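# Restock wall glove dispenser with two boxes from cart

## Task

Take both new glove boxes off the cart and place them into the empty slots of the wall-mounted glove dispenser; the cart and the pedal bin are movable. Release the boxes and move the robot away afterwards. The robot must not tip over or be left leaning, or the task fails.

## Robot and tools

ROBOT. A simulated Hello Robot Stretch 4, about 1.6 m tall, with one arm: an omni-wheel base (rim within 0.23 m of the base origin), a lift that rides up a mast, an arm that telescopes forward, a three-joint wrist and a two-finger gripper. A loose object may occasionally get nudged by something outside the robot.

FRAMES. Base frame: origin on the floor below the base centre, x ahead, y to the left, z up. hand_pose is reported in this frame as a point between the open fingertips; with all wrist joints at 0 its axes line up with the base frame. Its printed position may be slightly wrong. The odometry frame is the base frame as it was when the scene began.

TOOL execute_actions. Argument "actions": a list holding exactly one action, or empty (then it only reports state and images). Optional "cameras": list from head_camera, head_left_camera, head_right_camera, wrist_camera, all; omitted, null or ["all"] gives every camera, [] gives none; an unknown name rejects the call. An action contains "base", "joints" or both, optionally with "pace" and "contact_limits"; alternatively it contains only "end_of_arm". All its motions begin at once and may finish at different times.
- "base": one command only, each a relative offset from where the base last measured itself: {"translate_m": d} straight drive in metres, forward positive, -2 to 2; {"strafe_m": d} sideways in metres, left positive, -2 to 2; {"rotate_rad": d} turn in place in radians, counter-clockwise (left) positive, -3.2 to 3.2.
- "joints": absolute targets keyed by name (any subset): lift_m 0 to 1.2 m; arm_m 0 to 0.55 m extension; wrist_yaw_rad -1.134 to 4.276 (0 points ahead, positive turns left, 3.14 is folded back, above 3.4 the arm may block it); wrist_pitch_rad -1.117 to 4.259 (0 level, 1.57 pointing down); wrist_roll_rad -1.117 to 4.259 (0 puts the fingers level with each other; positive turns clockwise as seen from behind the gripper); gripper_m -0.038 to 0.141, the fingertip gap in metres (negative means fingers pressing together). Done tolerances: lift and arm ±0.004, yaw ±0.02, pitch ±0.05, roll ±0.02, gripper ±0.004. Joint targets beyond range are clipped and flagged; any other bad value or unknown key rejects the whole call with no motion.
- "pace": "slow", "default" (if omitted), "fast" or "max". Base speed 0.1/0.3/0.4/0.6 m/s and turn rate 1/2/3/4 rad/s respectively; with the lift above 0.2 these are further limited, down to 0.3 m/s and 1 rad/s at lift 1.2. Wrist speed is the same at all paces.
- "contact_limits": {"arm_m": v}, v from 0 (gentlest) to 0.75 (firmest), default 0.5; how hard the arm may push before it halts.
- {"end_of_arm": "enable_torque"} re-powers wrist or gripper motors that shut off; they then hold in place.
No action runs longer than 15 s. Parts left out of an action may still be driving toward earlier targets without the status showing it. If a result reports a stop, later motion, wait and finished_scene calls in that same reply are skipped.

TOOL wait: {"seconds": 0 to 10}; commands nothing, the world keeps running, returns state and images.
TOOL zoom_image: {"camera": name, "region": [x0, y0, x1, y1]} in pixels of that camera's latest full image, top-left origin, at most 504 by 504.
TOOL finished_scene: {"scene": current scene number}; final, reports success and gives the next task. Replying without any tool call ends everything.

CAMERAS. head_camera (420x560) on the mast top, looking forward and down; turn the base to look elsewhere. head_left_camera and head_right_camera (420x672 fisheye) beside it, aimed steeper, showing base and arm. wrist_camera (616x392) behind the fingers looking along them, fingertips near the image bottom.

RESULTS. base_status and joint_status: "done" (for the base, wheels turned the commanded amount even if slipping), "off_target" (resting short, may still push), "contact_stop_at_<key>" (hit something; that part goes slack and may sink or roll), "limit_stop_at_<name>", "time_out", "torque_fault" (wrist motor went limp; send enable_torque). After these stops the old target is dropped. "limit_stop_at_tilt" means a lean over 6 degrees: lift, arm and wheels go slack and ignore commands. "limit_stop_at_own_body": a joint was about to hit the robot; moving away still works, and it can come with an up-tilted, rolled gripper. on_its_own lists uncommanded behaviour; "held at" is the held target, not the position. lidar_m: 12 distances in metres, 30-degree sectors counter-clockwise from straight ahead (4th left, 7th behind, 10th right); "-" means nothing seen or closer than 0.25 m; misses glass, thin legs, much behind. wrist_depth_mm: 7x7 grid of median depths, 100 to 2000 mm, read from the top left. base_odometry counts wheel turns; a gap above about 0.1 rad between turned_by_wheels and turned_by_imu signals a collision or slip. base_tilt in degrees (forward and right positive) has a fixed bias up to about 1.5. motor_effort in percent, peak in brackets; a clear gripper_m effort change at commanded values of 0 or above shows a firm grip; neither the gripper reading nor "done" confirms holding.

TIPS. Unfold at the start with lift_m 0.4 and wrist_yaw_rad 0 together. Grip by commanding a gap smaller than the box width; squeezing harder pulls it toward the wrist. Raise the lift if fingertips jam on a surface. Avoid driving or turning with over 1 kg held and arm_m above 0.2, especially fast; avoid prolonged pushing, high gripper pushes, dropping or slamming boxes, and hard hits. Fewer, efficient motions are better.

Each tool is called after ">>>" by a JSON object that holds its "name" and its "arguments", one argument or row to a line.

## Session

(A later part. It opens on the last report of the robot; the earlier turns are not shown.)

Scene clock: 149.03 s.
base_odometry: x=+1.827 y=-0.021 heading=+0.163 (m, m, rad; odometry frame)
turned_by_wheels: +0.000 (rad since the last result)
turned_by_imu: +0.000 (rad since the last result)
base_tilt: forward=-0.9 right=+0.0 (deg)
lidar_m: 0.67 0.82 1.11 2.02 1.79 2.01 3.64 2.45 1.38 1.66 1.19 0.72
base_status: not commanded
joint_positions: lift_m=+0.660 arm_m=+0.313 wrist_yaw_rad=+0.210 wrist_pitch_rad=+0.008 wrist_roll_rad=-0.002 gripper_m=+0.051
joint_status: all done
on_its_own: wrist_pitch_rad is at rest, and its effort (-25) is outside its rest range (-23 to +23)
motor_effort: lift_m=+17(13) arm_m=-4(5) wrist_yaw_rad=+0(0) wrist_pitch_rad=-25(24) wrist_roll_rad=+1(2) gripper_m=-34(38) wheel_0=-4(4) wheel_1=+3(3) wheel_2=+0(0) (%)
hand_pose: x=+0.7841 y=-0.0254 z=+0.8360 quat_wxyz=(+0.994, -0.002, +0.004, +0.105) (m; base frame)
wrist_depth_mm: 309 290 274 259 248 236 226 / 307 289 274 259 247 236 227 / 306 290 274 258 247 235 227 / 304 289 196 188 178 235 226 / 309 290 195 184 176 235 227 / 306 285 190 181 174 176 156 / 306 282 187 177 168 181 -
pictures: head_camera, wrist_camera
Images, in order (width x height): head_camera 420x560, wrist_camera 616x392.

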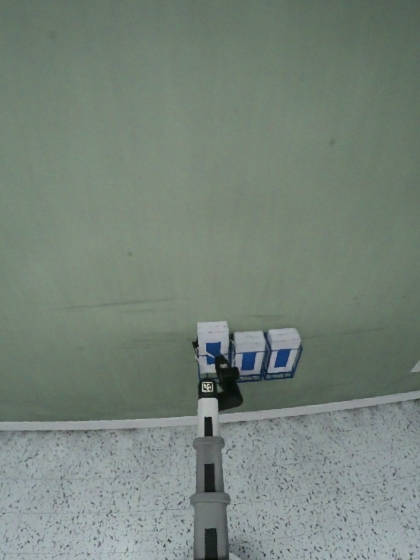

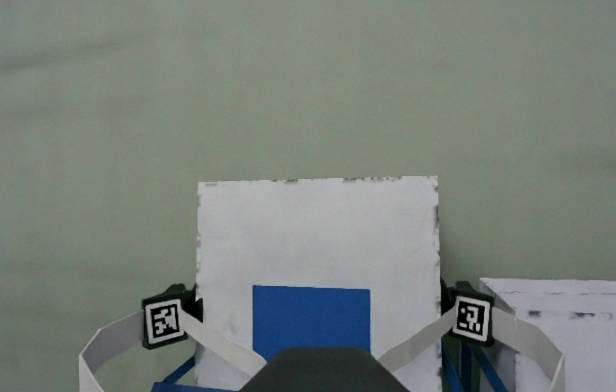

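>>> {"name": "execute_actions", "arguments": {
  "actions": [
    {"joints":{"lift_m":0.645},"pace":"slow"}
  ],
  "cameras": []
}}

>>> {"name": "execute_actions", "arguments": {
  "actions": [
    {"joints":{"gripper_m":0.128},"pace":"slow"}
  ],
  "cameras": ["wrist_camera"]
}}

>>> {"name": "execute_actions", "arguments": {
  "actions": [
    {"joints":{"lift_m":0.74}}
  ],
  "cameras": []
}}

>>> {"name": "execute_actions", "arguments": {
  "actions": [
    {"joints":{"arm_m":0.05}}
  ],
  "cameras": ["wrist_camera","head_camera"]
}}

Scene clock: 152.47 s.
base_odometry: x=+1.827 y=-0.021 heading=+0.163 (m, m, rad; odometry frame)
turned_by_wheels: +0.000 (rad since the last result)
turned_by_imu: -0.001 (rad since the last result)
base_tilt: forward=-0.8 right=+0.0 (deg)
lidar_m: 0.69 0.81 1.11 2.03 1.83 2.00 3.62 2.51 1.41 1.65 1.19 0.72
base_status: not commanded
joint_positions: lift_m=+0.645 arm_m=+0.313 wrist_yaw_rad=+0.209 wrist_pitch_rad=+0.000 wrist_roll_rad=+0.000 gripper_m=+0.051
joint_status: all done
motor_effort: lift_m=+14(14) arm_m=-4(4) wrist_yaw_rad=+2(2) wrist_pitch_rad=+0(24) wrist_roll_rad=-4(5) gripper_m=-33(34) wheel_0=-4(4) wheel_1=+3(3) wheel_2=+0(0) (%)
hand_pose: x=+0.7840 y=-0.0256 z=+0.8235 quat_wxyz=(+0.995, +0.000, +0.000, +0.104) (m; base frame)
wrist_depth_mm: 310 293 277 263 250 238 229 / 310 291 277 262 249 236 229 / 307 289 274 262 248 236 228 / 306 289 198 188 179 236 227 / 306 289 195 185 175 236 225 / 304 283 190 181 173 172 151 / 304 281 183 177 168 178 -
pictures: none
No camera images: the call's "cameras" was empty. Leave "cameras" out to get every camera's image.

Scene clock: 155.93 s.
base_odometry: x=+1.827 y=-0.021 heading=+0.162 (m, m, rad; odometry frame)
turned_by_wheels: +0.000 (rad since the last result)
turned_by_imu: -0.002 (rad since the last result)
base_tilt: forward=-0.8 right=+0.0 (deg)
lidar_m: 0.68 0.81 1.09 2.04 1.80 2.00 3.62 2.48 1.39 1.63 1.17 0.72
base_status: not commanded
joint_positions: lift_m=+0.645 arm_m=+0.311 wrist_yaw_rad=+0.209 wrist_pitch_rad=-0.001 wrist_roll_rad=-0.002 gripper_m=+0.128
joint_status: all done
motor_effort: lift_m=+14(13) arm_m=+6(7) wrist_yaw_rad=+3(16) wrist_pitch_rad=+1(1) wrist_roll_rad=+1(5) gripper_m=-1(35) wheel_0=+0(4) wheel_1=+1(3) wheel_2=-7(11) (%)
hand_pose: x=+0.7821 y=-0.0257 z=+0.8238 quat_wxyz=(+0.995, -0.001, +0.000, +0.104) (m; base frame)
wrist_depth_mm: 315 297 279 266 251 240 231 / 310 296 278 264 251 239 230 / 312 293 276 263 251 238 230 / 309 293 276 259 191 237 229 / 307 293 203 193 186 237 229 / 309 289 198 189 181 183 152 / 304 289 196 137 178 165 -
pictures: wrist_camera
Images, in order (width x height): wrist_camera 616x392.

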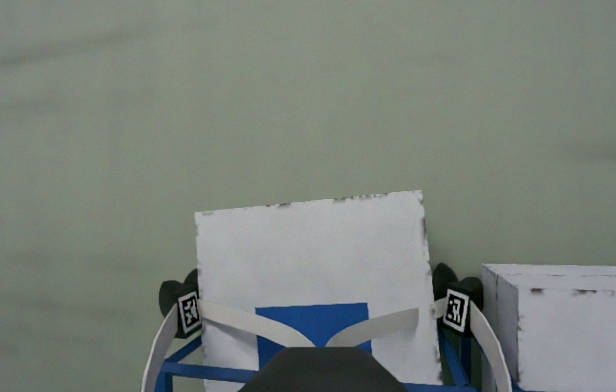

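Scene clock: 157.33 s.
base_odometry: x=+1.827 y=-0.021 heading=+0.162 (m, m, rad; odometry frame)
turned_by_wheels: +0.000 (rad since the last result)
turned_by_imu: +0.000 (rad since the last result)
base_tilt: forward=-0.9 right=+0.0 (deg)
lidar_m: 0.68 0.79 1.08 2.03 1.80 2.02 3.63 2.51 1.40 1.64 1.19 0.73
base_status: not commanded
joint_positions: lift_m=+0.740 arm_m=+0.311 wrist_yaw_rad=+0.210 wrist_pitch_rad=+0.002 wrist_roll_rad=-0.002 gripper_m=+0.128
joint_status: all done
motor_effort: lift_m=+22(23) arm_m=+5(7) wrist_yaw_rad=+1(3) wrist_pitch_rad=-6(16) wrist_roll_rad=+0(1) gripper_m=+0(1) wheel_0=+0(0) wheel_1=+1(1) wheel_2=-6(7) (%)
hand_pose: x=+0.7824 y=-0.0255 z=+0.9172 quat_wxyz=(+0.995, -0.001, +0.001, +0.105) (m; base frame)
wrist_depth_mm: 314 294 279 264 251 238 230 / 312 294 277 264 250 238 229 / 310 291 276 263 249 238 228 / 310 290 274 262 249 236 229 / 307 291 273 260 248 236 227 / 306 291 204 258 244 211 227 / 307 290 267 136 219 235 227
pictures: none
No camera images: the call's "cameras" was empty. Leave "cameras" out to get every camera's image.

Scene clock: 159.23 s.
base_odometry: x=+1.827 y=-0.021 heading=+0.162 (m, m, rad; odometry frame)
turned_by_wheels: +0.000 (rad since the last result)
turned_by_imu: -0.001 (rad since the last result)
base_tilt: forward=-0.8 right=+0.0 (deg)
lidar_m: 0.66 0.80 1.07 2.00 1.80 2.01 3.63 2.52 1.38 1.64 1.18 0.72
base_status: not commanded
joint_positions: lift_m=+0.740 arm_m=+0.051 wrist_yaw_rad=+0.210 wrist_pitch_rad=+0.002 wrist_roll_rad=-0.002 gripper_m=+0.128
joint_status: all done
motor_effort: lift_m=+22(22) arm_m=-5(4) wrist_yaw_rad=+0(2) wrist_pitch_rad=-7(9) wrist_roll_rad=+1(0) gripper_m=+0(1) wheel_0=+0(0) wheel_1=+1(1) wheel_2=-5(6) (%)
hand_pose: x=+0.5221 y=-0.0254 z=+0.9172 quat_wxyz=(+0.994, -0.001, +0.001, +0.105) (m; base frame)
wrist_depth_mm: 640 597 564 535 508 484 462 / 634 585 564 535 512 480 459 / 627 591 564 525 508 480 466 / 627 603 564 530 504 484 462 / 621 585 554 530 500 477 459 / 621 591 204 445 427 211 442 / 621 585 564 137 430 387 384
pictures: head_camera, wrist_camera
Images, in order (width x height): head_camera 420x560, wrist_camera 616x392.

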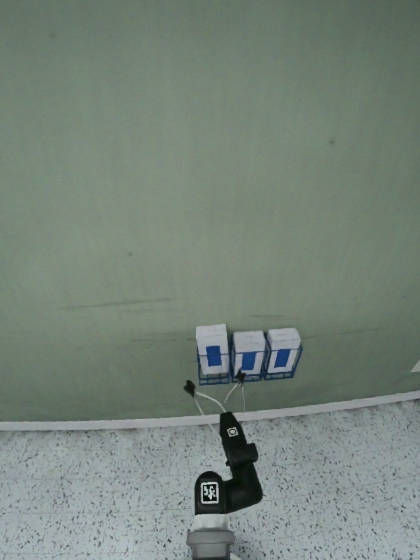

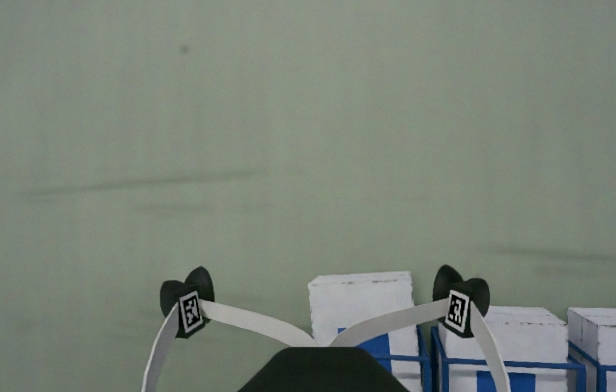

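>>> {"name": "execute_actions", "arguments": {
  "actions": [
    {"joints":{"lift_m":0.685,"arm_m":0.313}}
  ],
  "cameras": ["wrist_camera"]
}}

>>> {"name": "execute_actions", "arguments": {
  "actions": [
    {"base":{"strafe_m":-0.03},"pace":"slow"}
  ],
  "cameras": ["wrist_camera"]
}}

Scene clock: 164.90 s.
base_odometry: x=+1.827 y=-0.021 heading=+0.162 (m, m, rad; odometry frame)
turned_by_wheels: +0.000 (rad since the last result)
turned_by_imu: -0.002 (rad since the last result)
base_tilt: forward=-0.8 right=+0.0 (deg)
lidar_m: 0.69 0.82 1.09 2.01 1.81 2.01 3.63 2.48 1.40 1.66 1.19 0.73
base_status: not commanded
joint_positions: lift_m=+0.685 arm_m=+0.312 wrist_yaw_rad=+0.210 wrist_pitch_rad=+0.002 wrist_roll_rad=-0.002 gripper_m=+0.128
joint_status: all done
motor_effort: lift_m=+14(15) arm_m=+6(5) wrist_yaw_rad=+0(0) wrist_pitch_rad=-8(7) wrist_roll_rad=+0(0) gripper_m=+1(1) wheel_0=+0(0) wheel_1=+1(1) wheel_2=-5(5) (%)
hand_pose: x=+0.7833 y=-0.0253 z=+0.8629 quat_wxyz=(+0.994, -0.001, +0.001, +0.105) (m; base frame)
wrist_depth_mm: 310 296 278 263 250 238 229 / 310 293 276 262 249 239 229 / 309 291 276 262 247 236 229 / 307 291 274 260 248 236 228 / 306 290 272 259 244 235 226 / 306 289 199 191 183 210 225 / 307 290 200 135 179 206 177
pictures: wrist_camera
Images, in order (width x height): wrist_camera 616x392.

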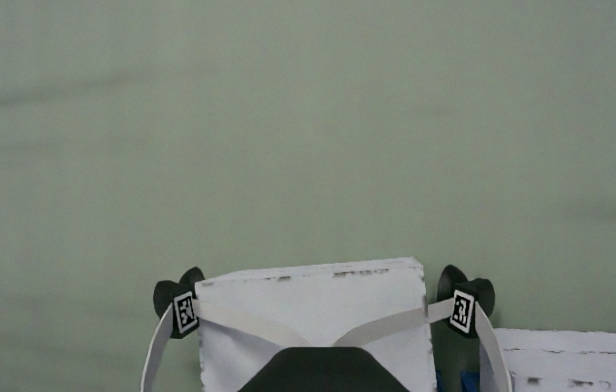

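Scene clock: 166.20 s.
base_odometry: x=+1.832 y=-0.050 heading=+0.164 (m, m, rad; odometry frame)
turned_by_wheels: +0.001 (rad since the last result)
turned_by_imu: +0.001 (rad since the last result)
base_tilt: forward=-0.9 right=+0.0 (deg)
lidar_m: 0.69 0.82 1.10 2.05 1.85 2.04 3.62 2.40 1.36 1.62 1.18 0.71
base_status: done
joint_positions: lift_m=+0.685 arm_m=+0.312 wrist_yaw_rad=+0.224 wrist_pitch_rad=+0.000 wrist_roll_rad=-0.002 gripper_m=+0.128
joint_status: not commanded
on_its_own: wrist_yaw_rad is at rest, and its effort (-41) is outside its rest range (-13 to +13)
motor_effort: lift_m=+14(15) arm_m=+5(6) wrist_yaw_rad=-41(41) wrist_pitch_rad=-1(6) wrist_roll_rad=-1(0) gripper_m=-2(6) wheel_0=+17(16) wheel_1=+1(5) wheel_2=+2(4) (%)
hand_pose: x=+0.7837 y=-0.0211 z=+0.8635 quat_wxyz=(+0.994, -0.001, +0.000, +0.112) (m; base frame)
wrist_depth_mm: 320 300 281 265 250 237 226 / 320 297 281 263 248 235 226 / 317 297 279 264 248 235 224 / 317 297 278 263 248 235 225 / 315 294 274 259 244 234 224 / 314 294 200 191 185 211 224 / 312 296 198 138 182 182 174
pictures: wrist_camera
Images, in order (width x height): wrist_camera 616x392.

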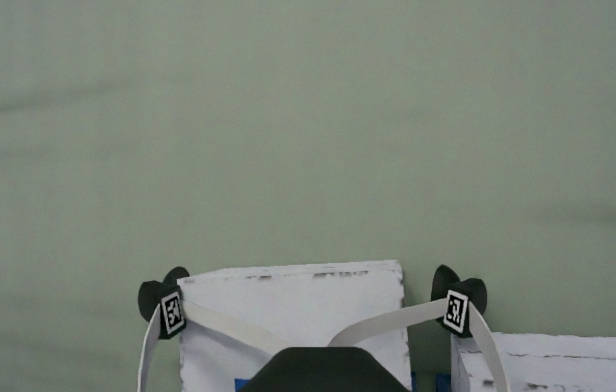

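>>> {"name": "execute_actions", "arguments": {
  "actions": [
    {"base":{"strafe_m":0.03},"pace":"slow"}
  ],
  "cameras": ["wrist_camera","head_camera"]
}}

Scene clock: 168.50 s.
base_odometry: x=+1.827 y=-0.021 heading=+0.164 (m, m, rad; odometry frame)
turned_by_wheels: +0.000 (rad since the last result)
turned_by_imu: -0.001 (rad since the last result)
base_tilt: forward=-0.9 right=+0.0 (deg)
lidar_m: 0.68 0.81 1.07 2.04 1.80 2.03 3.64 2.46 1.41 1.64 1.22 0.72
base_status: done
joint_positions: lift_m=+0.685 arm_m=+0.312 wrist_yaw_rad=+0.210 wrist_pitch_rad=+0.002 wrist_roll_rad=-0.002 gripper_m=+0.128
joint_status: not commanded
motor_effort: lift_m=+14(14) arm_m=+5(5) wrist_yaw_rad=+1(41) wrist_pitch_rad=-6(8) wrist_roll_rad=+0(0) gripper_m=-1(5) wheel_0=-5(14) wheel_1=+3(11) wheel_2=+2(3) (%)
hand_pose: x=+0.7834 y=-0.0255 z=+0.8630 quat_wxyz=(+0.995, -0.001, +0.001, +0.105) (m; base frame)
wrist_depth_mm: 312 294 277 264 250 237 229 / 312 294 277 262 249 237 228 / 309 293 276 262 249 238 228 / 307 290 276 262 246 236 227 / 306 291 276 257 244 235 227 / 307 287 199 191 182 211 225 / 306 289 199 136 178 211 177
pictures: head_camera, wrist_camera
Images, in order (width x height): head_camera 420x560, wrist_camera 616x392.

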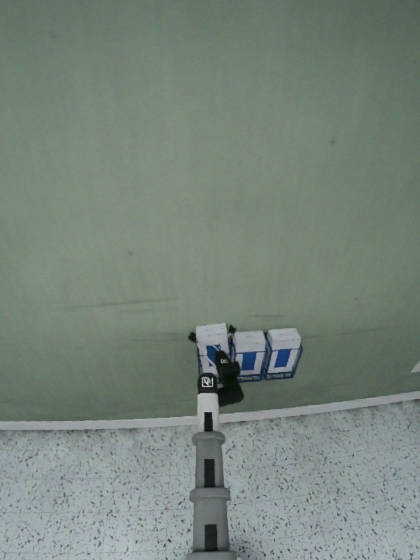

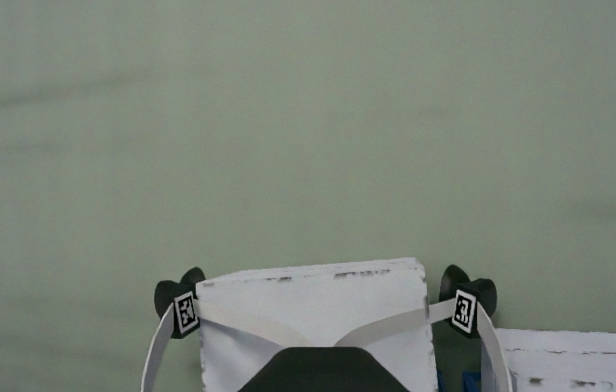

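>>> {"name": "execute_actions", "arguments": {
  "actions": [
    {"joints":{"lift_m":0.665,"gripper_m":0.11},"pace":"slow"}
  ],
  "cameras": []
}}

>>> {"name": "execute_actions", "arguments": {
  "actions": [
    {"joints":{"gripper_m":0.05},"pace":"slow"}
  ],
  "cameras": ["wrist_camera"]
}}

>>> {"name": "execute_actions", "arguments": {
  "actions": [
    {"joints":{"lift_m":0.675,"wrist_roll_rad":0.06},"pace":"slow"}
  ],
  "cameras": ["wrist_camera"]
}}

Scene clock: 173.23 s.
base_odometry: x=+1.827 y=-0.021 heading=+0.164 (m, m, rad; odometry frame)
turned_by_wheels: +0.000 (rad since the last result)
turned_by_imu: -0.002 (rad since the last result)
base_tilt: forward=-0.8 right=+0.0 (deg)
lidar_m: 0.68 0.80 1.09 2.02 1.81 1.99 3.58 2.48 1.40 1.64 1.19 0.75
base_status: not commanded
joint_positions: lift_m=+0.666 arm_m=+0.312 wrist_yaw_rad=+0.211 wrist_pitch_rad=-0.004 wrist_roll_rad=-0.001 gripper_m=+0.110
joint_status: all done
motor_effort: lift_m=+12(13) arm_m=+5(5) wrist_yaw_rad=-4(4) wrist_pitch_rad=+10(12) wrist_roll_rad=+0(1) gripper_m=-6(8) wheel_0=-4(5) wheel_1=+3(3) wheel_2=+2(2) (%)
hand_pose: x=+0.7834 y=-0.0249 z=+0.8448 quat_wxyz=(+0.994, -0.001, -0.002, +0.105) (m; base frame)
wrist_depth_mm: 315 298 279 264 252 239 229 / 315 296 278 264 249 238 228 / 310 294 277 263 249 237 228 / 309 291 276 262 248 235 227 / 307 290 273 196 185 236 227 / 307 289 195 190 181 195 201 / 303 287 198 142 176 207 -
pictures: none
No camera images: the call's "cameras" was empty. Leave "cameras" out to get every camera's image.

Scene clock: 175.87 s.
base_odometry: x=+1.827 y=-0.021 heading=+0.164 (m, m, rad; odometry frame)
turned_by_wheels: +0.000 (rad since the last result)
turned_by_imu: -0.001 (rad since the last result)
base_tilt: forward=-0.8 right=-0.1 (deg)
lidar_m: 0.68 0.81 1.12 2.01 1.80 2.00 3.63 2.47 1.39 1.66 1.17 0.71
base_status: not commanded
joint_positions: lift_m=+0.666 arm_m=+0.312 wrist_yaw_rad=+0.213 wrist_pitch_rad=-0.004 wrist_roll_rad=-0.002 gripper_m=+0.051
joint_status: all done
motor_effort: lift_m=+12(12) arm_m=+4(5) wrist_yaw_rad=-9(9) wrist_pitch_rad=+12(12) wrist_roll_rad=+0(0) gripper_m=-36(37) wheel_0=-4(4) wheel_1=+3(3) wheel_2=+2(2) (%)
hand_pose: x=+0.7836 y=-0.0245 z=+0.8450 quat_wxyz=(+0.994, -0.001, -0.002, +0.106) (m; base frame)
wrist_depth_mm: 317 298 282 264 252 239 229 / 314 297 279 264 249 238 229 / 315 293 276 262 248 236 228 / 310 291 274 259 249 236 227 / 309 293 272 202 168 235 226 / 307 287 179 172 164 179 204 / 307 282 179 168 162 192 -
pictures: wrist_camera
Images, in order (width x height): wrist_camera 616x392.

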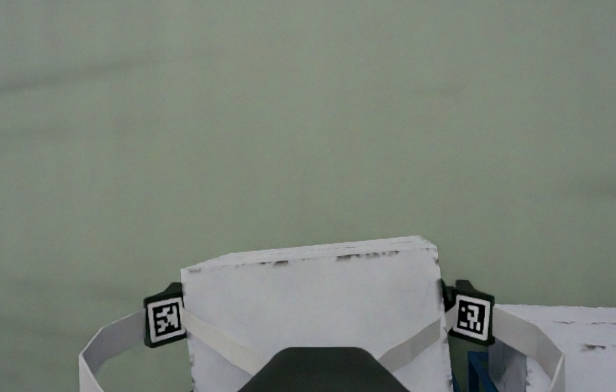

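Scene clock: 176.60 s.
base_odometry: x=+1.827 y=-0.021 heading=+0.164 (m, m, rad; odometry frame)
turned_by_wheels: +0.000 (rad since the last result)
turned_by_imu: +0.000 (rad since the last result)
base_tilt: forward=-0.9 right=+0.0 (deg)
lidar_m: 0.68 0.80 1.09 2.03 1.82 1.98 3.61 2.45 1.40 1.65 1.21 0.71
base_status: not commanded
joint_positions: lift_m=+0.675 arm_m=+0.312 wrist_yaw_rad=+0.209 wrist_pitch_rad=+0.002 wrist_roll_rad=+0.058 gripper_m=+0.051
joint_status: all done
motor_effort: lift_m=+23(22) arm_m=+4(4) wrist_yaw_rad=+1(9) wrist_pitch_rad=-5(14) wrist_roll_rad=+6(14) gripper_m=-35(34) wheel_0=-4(4) wheel_1=+2(3) wheel_2=+2(2) (%)
hand_pose: x=+0.7836 y=-0.0255 z=+0.8523 quat_wxyz=(+0.994, +0.029, +0.004, +0.104) (m; base frame)
wrist_depth_mm: 309 290 276 259 248 236 227 / 309 290 274 259 247 236 228 / 304 290 274 260 247 236 228 / 307 290 273 259 246 236 226 / 307 289 270 208 168 235 227 / 306 286 179 172 164 180 195 / 304 285 180 168 160 181 -
pictures: wrist_camera
Images, in order (width x height): wrist_camera 616x392.

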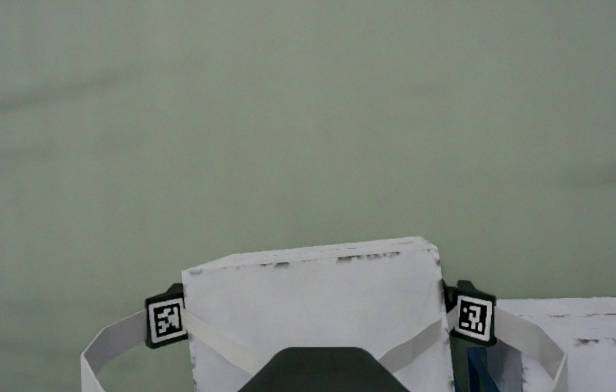

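>>> {"name": "execute_actions", "arguments": {
  "actions": [
    {"joints":{"lift_m":0.69,"wrist_roll_rad":0.12},"pace":"slow"}
  ],
  "cameras": ["wrist_camera","head_camera"]
}}

>>> {"name": "execute_actions", "arguments": {
  "actions": [
    {"joints":{"lift_m":0.665},"pace":"slow"}
  ],
  "cameras": ["wrist_camera"]
}}

Scene clock: 179.53 s.
base_odometry: x=+1.827 y=-0.021 heading=+0.164 (m, m, rad; odometry frame)
turned_by_wheels: +0.000 (rad since the last result)
turned_by_imu: -0.001 (rad since the last result)
base_tilt: forward=-0.8 right=+0.0 (deg)
lidar_m: 0.69 0.80 1.10 2.03 1.77 1.99 3.65 2.46 1.40 1.64 1.18 0.73
base_status: not commanded
joint_positions: lift_m=+0.689 arm_m=+0.312 wrist_yaw_rad=+0.208 wrist_pitch_rad=+0.009 wrist_roll_rad=+0.118 gripper_m=+0.051
joint_status: all done
on_its_own: wrist_pitch_rad is at rest, and its effort (-26) is outside its rest range (-23 to +23)
motor_effort: lift_m=+25(22) arm_m=+4(4) wrist_yaw_rad=+6(7) wrist_pitch_rad=-26(31) wrist_roll_rad=+5(9) gripper_m=-36(38) wheel_0=-3(3) wheel_1=+1(2) wheel_2=+1(2) (%)
hand_pose: x=+0.7835 y=-0.0260 z=+0.8652 quat_wxyz=(+0.993, +0.058, +0.010, +0.103) (m; base frame)
wrist_depth_mm: 303 286 270 258 244 233 224 / 303 287 270 257 246 234 225 / 303 286 274 258 247 234 226 / 304 287 272 258 247 236 226 / 304 290 271 220 168 236 227 / 304 287 179 172 164 177 202 / 306 285 178 167 160 188 143
pictures: head_camera, wrist_camera
Images, in order (width x height): head_camera 420x560, wrist_camera 616x392.

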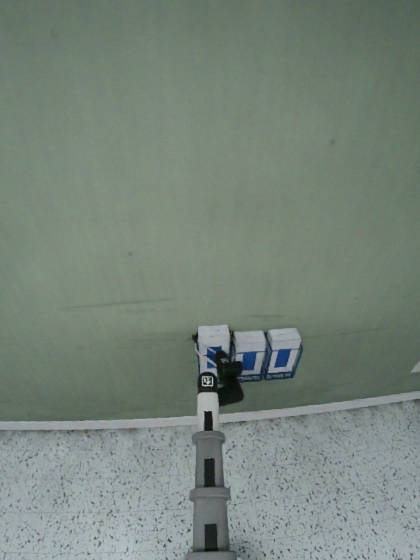

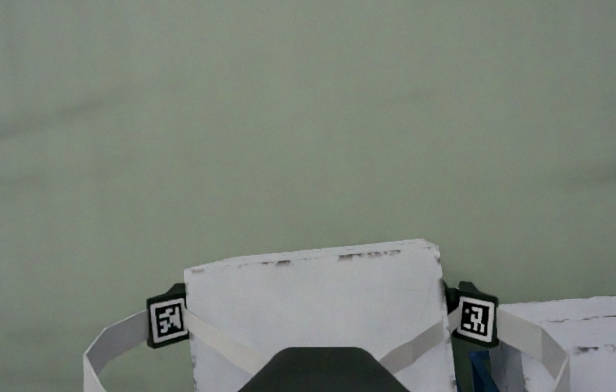

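Scene clock: 180.53 s.
base_odometry: x=+1.827 y=-0.021 heading=+0.164 (m, m, rad; odometry frame)
turned_by_wheels: +0.000 (rad since the last result)
turned_by_imu: +0.000 (rad since the last result)
base_tilt: forward=-0.9 right=+0.0 (deg)
lidar_m: 0.69 0.81 1.09 2.02 1.82 1.97 3.61 2.49 1.38 1.65 1.17 0.73
base_status: not commanded
joint_positions: lift_m=+0.666 arm_m=+0.312 wrist_yaw_rad=+0.208 wrist_pitch_rad=-0.006 wrist_roll_rad=+0.118 gripper_m=+0.051
joint_status: all done
motor_effort: lift_m=+11(28) arm_m=+4(4) wrist_yaw_rad=+6(6) wrist_pitch_rad=+17(26) wrist_roll_rad=+4(5) gripper_m=-34(33) wheel_0=-3(3) wheel_1=+2(2) wheel_2=+1(1) (%)
hand_pose: x=+0.7835 y=-0.0261 z=+0.8456 quat_wxyz=(+0.993, +0.059, +0.003, +0.104) (m; base frame)
wrist_depth_mm: 307 291 276 262 249 236 228 / 306 290 274 262 249 236 228 / 307 289 274 259 247 236 227 / 307 291 273 259 249 236 226 / 306 290 271 187 168 236 227 / 306 285 180 173 164 176 168 / 304 283 177 167 158 178 -
pictures: wrist_camera
Images, in order (width x height): wrist_camera 616x392.

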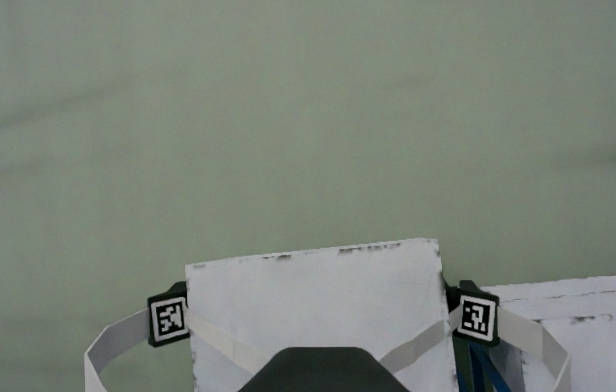

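>>> {"name": "execute_actions", "arguments": {
  "actions": [
    {"joints":{"lift_m":0.69},"pace":"slow"}
  ],
  "cameras": []
}}

>>> {"name": "execute_actions", "arguments": {
  "actions": [
    {"joints":{"arm_m":0.323},"base":{"strafe_m":0.004},"pace":"slow"}
  ],
  "cameras": []
}}

>>> {"name": "execute_actions", "arguments": {
  "actions": [
    {"joints":{"lift_m":0.67},"pace":"slow"}
  ],
  "cameras": ["wrist_camera"]
}}

Scene clock: 184.40 s.
base_odometry: x=+1.827 y=-0.021 heading=+0.164 (m, m, rad; odometry frame)
turned_by_wheels: +0.000 (rad since the last result)
turned_by_imu: -0.002 (rad since the last result)
base_tilt: forward=-0.8 right=+0.0 (deg)
lidar_m: 0.67 0.81 1.10 2.05 1.82 2.01 3.62 2.47 1.39 1.63 1.20 0.72
base_status: not commanded
joint_positions: lift_m=+0.689 arm_m=+0.312 wrist_yaw_rad=+0.208 wrist_pitch_rad=+0.009 wrist_roll_rad=+0.118 gripper_m=+0.051
joint_status: all done
on_its_own: wrist_pitch_rad is at rest, and its effort (-26) is outside its rest range (-23 to +23)
motor_effort: lift_m=+25(25) arm_m=+4(4) wrist_yaw_rad=+6(7) wrist_pitch_rad=-26(27) wrist_roll_rad=+6(5) gripper_m=-31(38) wheel_0=-3(4) wheel_1=+2(2) wheel_2=+1(1) (%)
hand_pose: x=+0.7835 y=-0.0260 z=+0.8652 quat_wxyz=(+0.993, +0.058, +0.010, +0.103) (m; base frame)
wrist_depth_mm: 301 286 271 256 245 233 224 / 303 286 272 258 244 234 225 / 304 289 272 257 246 235 226 / 304 289 273 258 247 236 227 / 306 289 271 221 168 235 226 / 306 286 179 172 165 177 203 / 307 286 178 167 159 188 143
pictures: none
No camera images: the call's "cameras" was empty. Leave "cameras" out to get every camera's image.

Scene clock: 185.33 s.
base_odometry: x=+1.826 y=-0.017 heading=+0.163 (m, m, rad; odometry frame)
turned_by_wheels: +0.000 (rad since the last result)
turned_by_imu: -0.001 (rad since the last result)
base_tilt: forward=-0.9 right=+0.0 (deg)
lidar_m: 0.68 0.81 1.10 2.01 1.81 2.00 3.62 2.47 1.43 1.65 1.18 0.74
base_status: done
joint_positions: lift_m=+0.689 arm_m=+0.322 wrist_yaw_rad=+0.207 wrist_pitch_rad=+0.009 wrist_roll_rad=+0.119 gripper_m=+0.051
joint_status: all done
on_its_own: wrist_pitch_rad is at rest, and its effort (-28) is outside its rest range (-23 to +23)
motor_effort: lift_m=+25(25) arm_m=+5(4) wrist_yaw_rad=+9(10) wrist_pitch_rad=-28(30) wrist_roll_rad=+3(5) gripper_m=-33(33) wheel_0=-9(9) wheel_1=+3(5) wheel_2=+0(1) (%)
hand_pose: x=+0.7933 y=-0.0264 z=+0.8651 quat_wxyz=(+0.993, +0.059, +0.011, +0.103) (m; base frame)
wrist_depth_mm: 289 274 259 247 236 224 216 / 290 273 260 248 236 226 217 / 290 276 260 248 236 225 217 / 291 276 263 249 238 225 218 / 290 276 259 227 169 228 219 / 293 274 180 173 164 175 204 / 294 272 178 167 159 190 -
pictures: none
No camera images: the call's "cameras" was empty. Leave "cameras" out to get every camera's image.

Scene clock: 186.33 s.
base_odometry: x=+1.826 y=-0.017 heading=+0.163 (m, m, rad; odometry frame)
turned_by_wheels: +0.000 (rad since the last result)
turned_by_imu: +0.000 (rad since the last result)
base_tilt: forward=-0.9 right=+0.0 (deg)
lidar_m: 0.68 0.81 1.08 2.02 1.76 1.99 3.64 2.48 1.43 1.66 1.20 0.72
base_status: not commanded
joint_positions: lift_m=+0.670 arm_m=+0.322 wrist_yaw_rad=+0.206 wrist_pitch_rad=+0.008 wrist_roll_rad=+0.118 gripper_m=+0.051
joint_status: all done
on_its_own: wrist_pitch_rad is at rest, and its effort (-25) is outside its rest range (-23 to +23)
motor_effort: lift_m=+18(29) arm_m=+5(5) wrist_yaw_rad=+12(13) wrist_pitch_rad=-25(34) wrist_roll_rad=+7(8) gripper_m=-35(37) wheel_0=-8(9) wheel_1=+3(3) wheel_2=-1(1) (%)
hand_pose: x=+0.7934 y=-0.0266 z=+0.8459 quat_wxyz=(+0.993, +0.058, +0.010, +0.102) (m; base frame)
wrist_depth_mm: 290 273 260 246 236 224 218 / 289 276 260 249 236 225 217 / 290 274 260 250 237 227 218 / 291 276 260 250 237 226 218 / 291 276 259 229 169 227 218 / 291 274 180 172 164 172 156 / 296 274 178 167 159 176 -
pictures: wrist_camera
Images, in order (width x height): wrist_camera 616x392.

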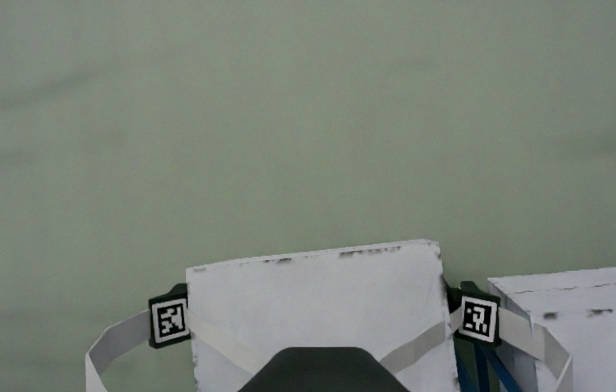

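>>> {"name": "execute_actions", "arguments": {
  "actions": [
    {"joints":{"lift_m":0.655},"pace":"slow"}
  ],
  "cameras": []
}}

>>> {"name": "execute_actions", "arguments": {
  "actions": [
    {"joints":{"gripper_m":0.12},"pace":"slow"}
  ],
  "cameras": ["wrist_camera","head_camera"]
}}

Scene clock: 188.67 s.
base_odometry: x=+1.826 y=-0.017 heading=+0.163 (m, m, rad; odometry frame)
turned_by_wheels: +0.000 (rad since the last result)
turned_by_imu: -0.001 (rad since the last result)
base_tilt: forward=-0.8 right=+0.0 (deg)
lidar_m: 0.68 0.80 1.11 2.02 1.81 1.98 3.63 2.48 1.40 1.66 1.19 0.71
base_status: not commanded
joint_positions: lift_m=+0.655 arm_m=+0.322 wrist_yaw_rad=+0.206 wrist_pitch_rad=+0.005 wrist_roll_rad=+0.118 gripper_m=+0.051
joint_status: all done
motor_effort: lift_m=+15(21) arm_m=+5(4) wrist_yaw_rad=+12(11) wrist_pitch_rad=-16(23) wrist_roll_rad=+6(7) gripper_m=-31(38) wheel_0=-8(8) wheel_1=+3(2) wheel_2=-1(1) (%)
hand_pose: x=+0.7934 y=-0.0266 z=+0.8320 quat_wxyz=(+0.993, +0.058, +0.009, +0.102) (m; base frame)
wrist_depth_mm: 291 274 260 248 236 226 219 / 290 276 262 248 237 226 219 / 290 274 260 249 236 227 218 / 290 274 260 249 237 226 218 / 294 277 259 227 169 227 216 / 291 276 180 173 164 171 143 / 293 274 177 167 158 166 -
pictures: none
No camera images: the call's "cameras" was empty. Leave "cameras" out to get every camera's image.

Scene clock: 191.73 s.
base_odometry: x=+1.826 y=-0.017 heading=+0.163 (m, m, rad; odometry frame)
turned_by_wheels: +0.000 (rad since the last result)
turned_by_imu: -0.001 (rad since the last result)
base_tilt: forward=-0.9 right=+0.0 (deg)
lidar_m: 0.69 0.81 1.11 2.02 1.80 2.00 3.64 2.50 1.38 1.65 1.18 0.71
base_status: not commanded
joint_positions: lift_m=+0.655 arm_m=+0.322 wrist_yaw_rad=+0.201 wrist_pitch_rad=+0.004 wrist_roll_rad=+0.119 gripper_m=+0.120
joint_status: all done
on_its_own: wrist_yaw_rad is at rest, and its effort (+27) is outside its rest range (-13 to +13)
motor_effort: lift_m=+15(15) arm_m=+6(6) wrist_yaw_rad=+27(26) wrist_pitch_rad=-13(16) wrist_roll_rad=+4(7) gripper_m=+0(35) wheel_0=-1(8) wheel_1=+3(3) wheel_2=-9(9) (%)
hand_pose: x=+0.7930 y=-0.0282 z=+0.8323 quat_wxyz=(+0.993, +0.059, +0.008, +0.100) (m; base frame)
wrist_depth_mm: 291 278 263 250 238 228 220 / 293 277 264 251 238 229 220 / 291 278 263 251 239 229 220 / 291 277 264 250 240 231 220 / 294 278 262 228 179 229 204 / 294 279 191 182 172 179 146 / 296 278 189 137 168 185 -
pictures: head_camera, wrist_camera
Images, in order (width x height): head_camera 420x560, wrist_camera 616x392.

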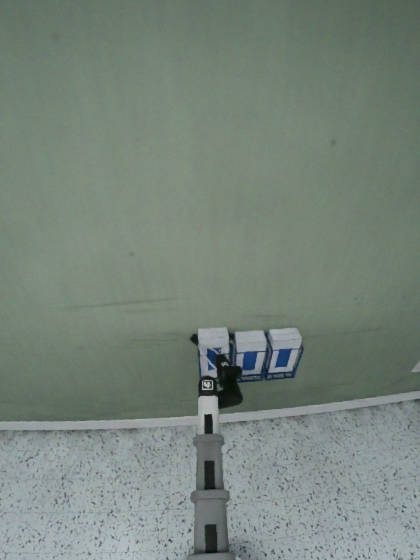

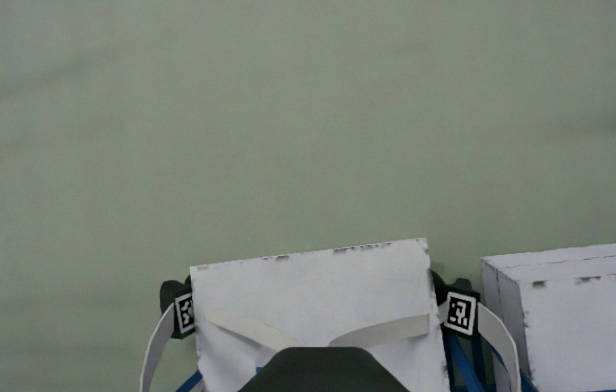

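>>> {"name": "execute_actions", "arguments": {
  "actions": [
    {"joints":{"lift_m":0.74},"pace":"slow"}
  ],
  "cameras": []
}}

>>> {"name": "execute_actions", "arguments": {
  "actions": [
    {"joints":{"arm_m":0.05,"wrist_roll_rad":0}}
  ],
  "cameras": ["wrist_camera","head_camera"]
}}

Scene clock: 194.90 s.
torque_fault: wrist_pitch_rad switched itself off since the last result.
base_odometry: x=+1.826 y=-0.017 heading=+0.163 (m, m, rad; odometry frame)
turned_by_wheels: +0.000 (rad since the last result)
turned_by_imu: -0.001 (rad since the last result)
base_tilt: forward=-0.9 right=+0.0 (deg)
lidar_m: 0.67 0.82 1.07 2.02 1.78 2.01 3.63 2.47 1.39 1.66 1.21 0.72
base_status: not commanded
joint_positions: lift_m=+0.740 arm_m=+0.322 wrist_yaw_rad=+0.204 wrist_pitch_rad=+0.177 wrist_roll_rad=+0.120 gripper_m=+0.120
joint_status: all done
on_its_own: wrist_pitch_rad is off since a torque_fault, until you send "end_of_arm": "enable_torque" (your +0.000 is given up); wrist_yaw_rad is at rest, and its effort (+18) is outside its rest range (-13 to +13)
motor_effort: lift_m=+21(35) arm_m=+6(6) wrist_yaw_rad=+18(32) wrist_pitch_rad=-1(100) wrist_roll_rad=+0(25) gripper_m=-3(1) wheel_0=-1(1) wheel_1=+2(3) wheel_2=-8(9) (%)
hand_pose: x=+0.7886 y=-0.0282 z=+0.8671 quat_wxyz=(+0.990, +0.050, +0.094, +0.096) (m; base frame)
wrist_depth_mm: 257 245 235 226 216 209 203 / 264 252 240 232 222 214 208 / 272 259 248 237 229 219 212 / 281 267 256 245 235 224 217 / 291 274 263 251 239 229 222 / 300 285 204 257 243 202 224 / 309 296 279 139 187 191 174
pictures: none
No camera images: the call's "cameras" was empty. Leave "cameras" out to get every camera's image.

Scene clock: 207.30 s.
base_odometry: x=+1.826 y=-0.017 heading=+0.164 (m, m, rad; odometry frame)
turned_by_wheels: +0.000 (rad since the last result)
turned_by_imu: -0.005 (rad since the last result)
base_tilt: forward=-0.9 right=+0.0 (deg)
lidar_m: 0.67 0.80 1.08 2.03 1.79 1.98 3.63 2.47 1.40 1.63 1.17 0.73
base_status: not commanded
joint_positions: lift_m=+0.740 arm_m=+0.051 wrist_yaw_rad=+0.210 wrist_pitch_rad=+1.320 wrist_roll_rad=+0.000 gripper_m=+0.120
joint_status: all done
on_its_own: wrist_pitch_rad is off since a torque_fault, until you send "end_of_arm": "enable_torque" (your +0.000 is given up)
motor_effort: lift_m=+21(22) arm_m=-4(7) wrist_yaw_rad=+1(18) wrist_pitch_rad=+0(1) wrist_roll_rad=+0(7) gripper_m=-1(2) wheel_0=-1(1) wheel_1=+2(2) wheel_2=-4(9) (%)
hand_pose: x=+0.3100 y=-0.0706 z=+0.6385 quat_wxyz=(+0.786, -0.064, +0.610, +0.083) (m; base frame)
wrist_depth_mm: 891 820 759 732 699 654 621 / 1042 1008 991 917 866 809 750 / 991 960 960 946 946 931 917 / 946 946 931 917 904 904 917 / 904 891 878 891 854 854 854 / 866 854 204 854 820 820 809 / 820 820 634 135 798 798 778
pictures: head_camera, wrist_camera
Images, in order (width x height): head_camera 420x560, wrist_camera 616x392.

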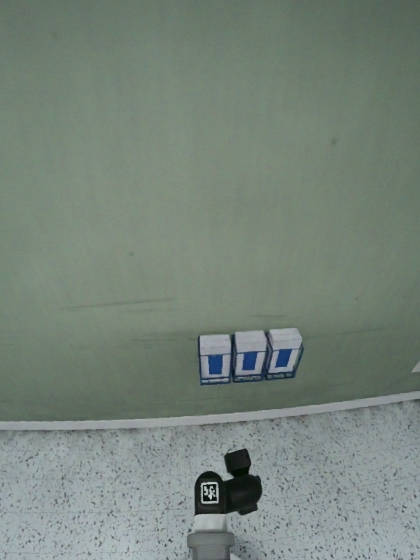

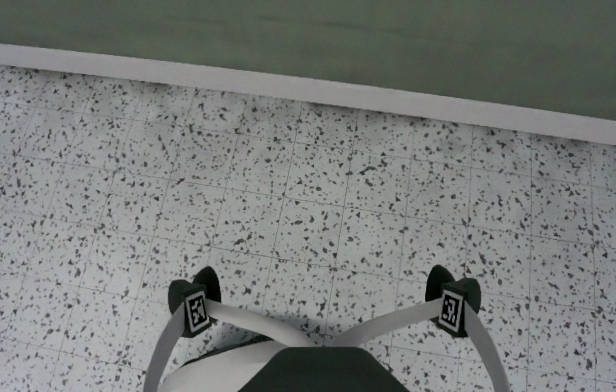

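>>> {"name": "zoom_image", "arguments": {
  "camera": "head_camera",
  "region": [170,310,330,400]
}}

Region (170, 310, 330, 400) of head_camera's 420x560 image, scaled by 3.150, with more detail than that image has; it fills the top 284 rows of this view, and the rest is white.

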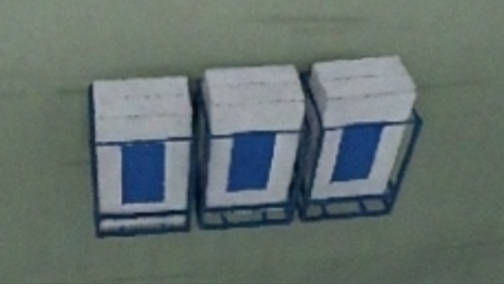

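>>> {"name": "execute_actions", "arguments": {
  "actions": [
    {"base":{"translate_m":-0.25},"pace":"fast"}
  ],
  "cameras": ["head_camera"]
}}

>>> {"name": "finished_scene", "arguments": {
  "scene": 2
}}

Scene clock: 212.13 s.
base_odometry: x=+1.579 y=-0.057 heading=+0.163 (m, m, rad; odometry frame)
turned_by_wheels: +0.000 (rad since the last result)
turned_by_imu: -0.002 (rad since the last result)
base_tilt: forward=-0.9 right=-0.1 (deg)
lidar_m: 0.92 1.09 1.43 2.03 1.64 1.97 3.33 2.51 1.31 1.31 1.55 0.99
base_status: done
joint_positions: lift_m=+0.740 arm_m=+0.051 wrist_yaw_rad=+0.210 wrist_pitch_rad=+1.375 wrist_roll_rad=+0.000 gripper_m=+0.120
joint_status: not commanded
on_its_own: wrist_pitch_rad is off since a torque_fault, until you send "end_of_arm": "enable_torque" (your +0.000 is given up)
motor_effort: lift_m=+22(21) arm_m=-4(4) wrist_yaw_rad=+0(1) wrist_pitch_rad=-1(1) wrist_roll_rad=+0(0) gripper_m=-1(5) wheel_0=-2(8) wheel_1=-2(8) wheel_2=+0(12) (%)
hand_pose: x=+0.2948 y=-0.0738 z=+0.6350 quat_wxyz=(+0.769, -0.067, +0.631, +0.081) (m; base frame)
wrist_depth_mm: 1042 1025 1008 991 976 976 960 / 1008 1008 991 960 960 946 946 / 960 960 931 946 931 917 917 / 931 931 917 904 891 878 891 / 878 891 866 891 866 854 854 / 866 866 204 854 809 809 820 / 831 831 621 135 820 788 788
pictures: head_camera
Images, in order (width x height): head_camera 420x560.

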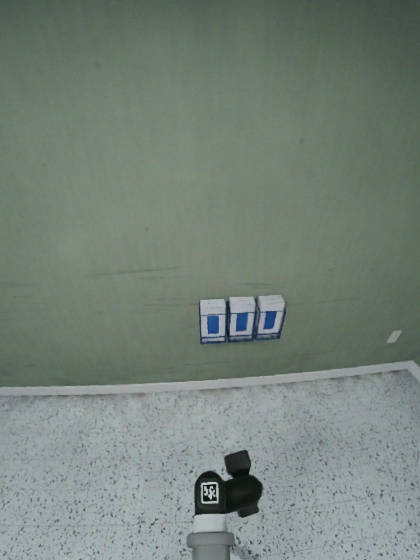

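The scene is finished: the task was done.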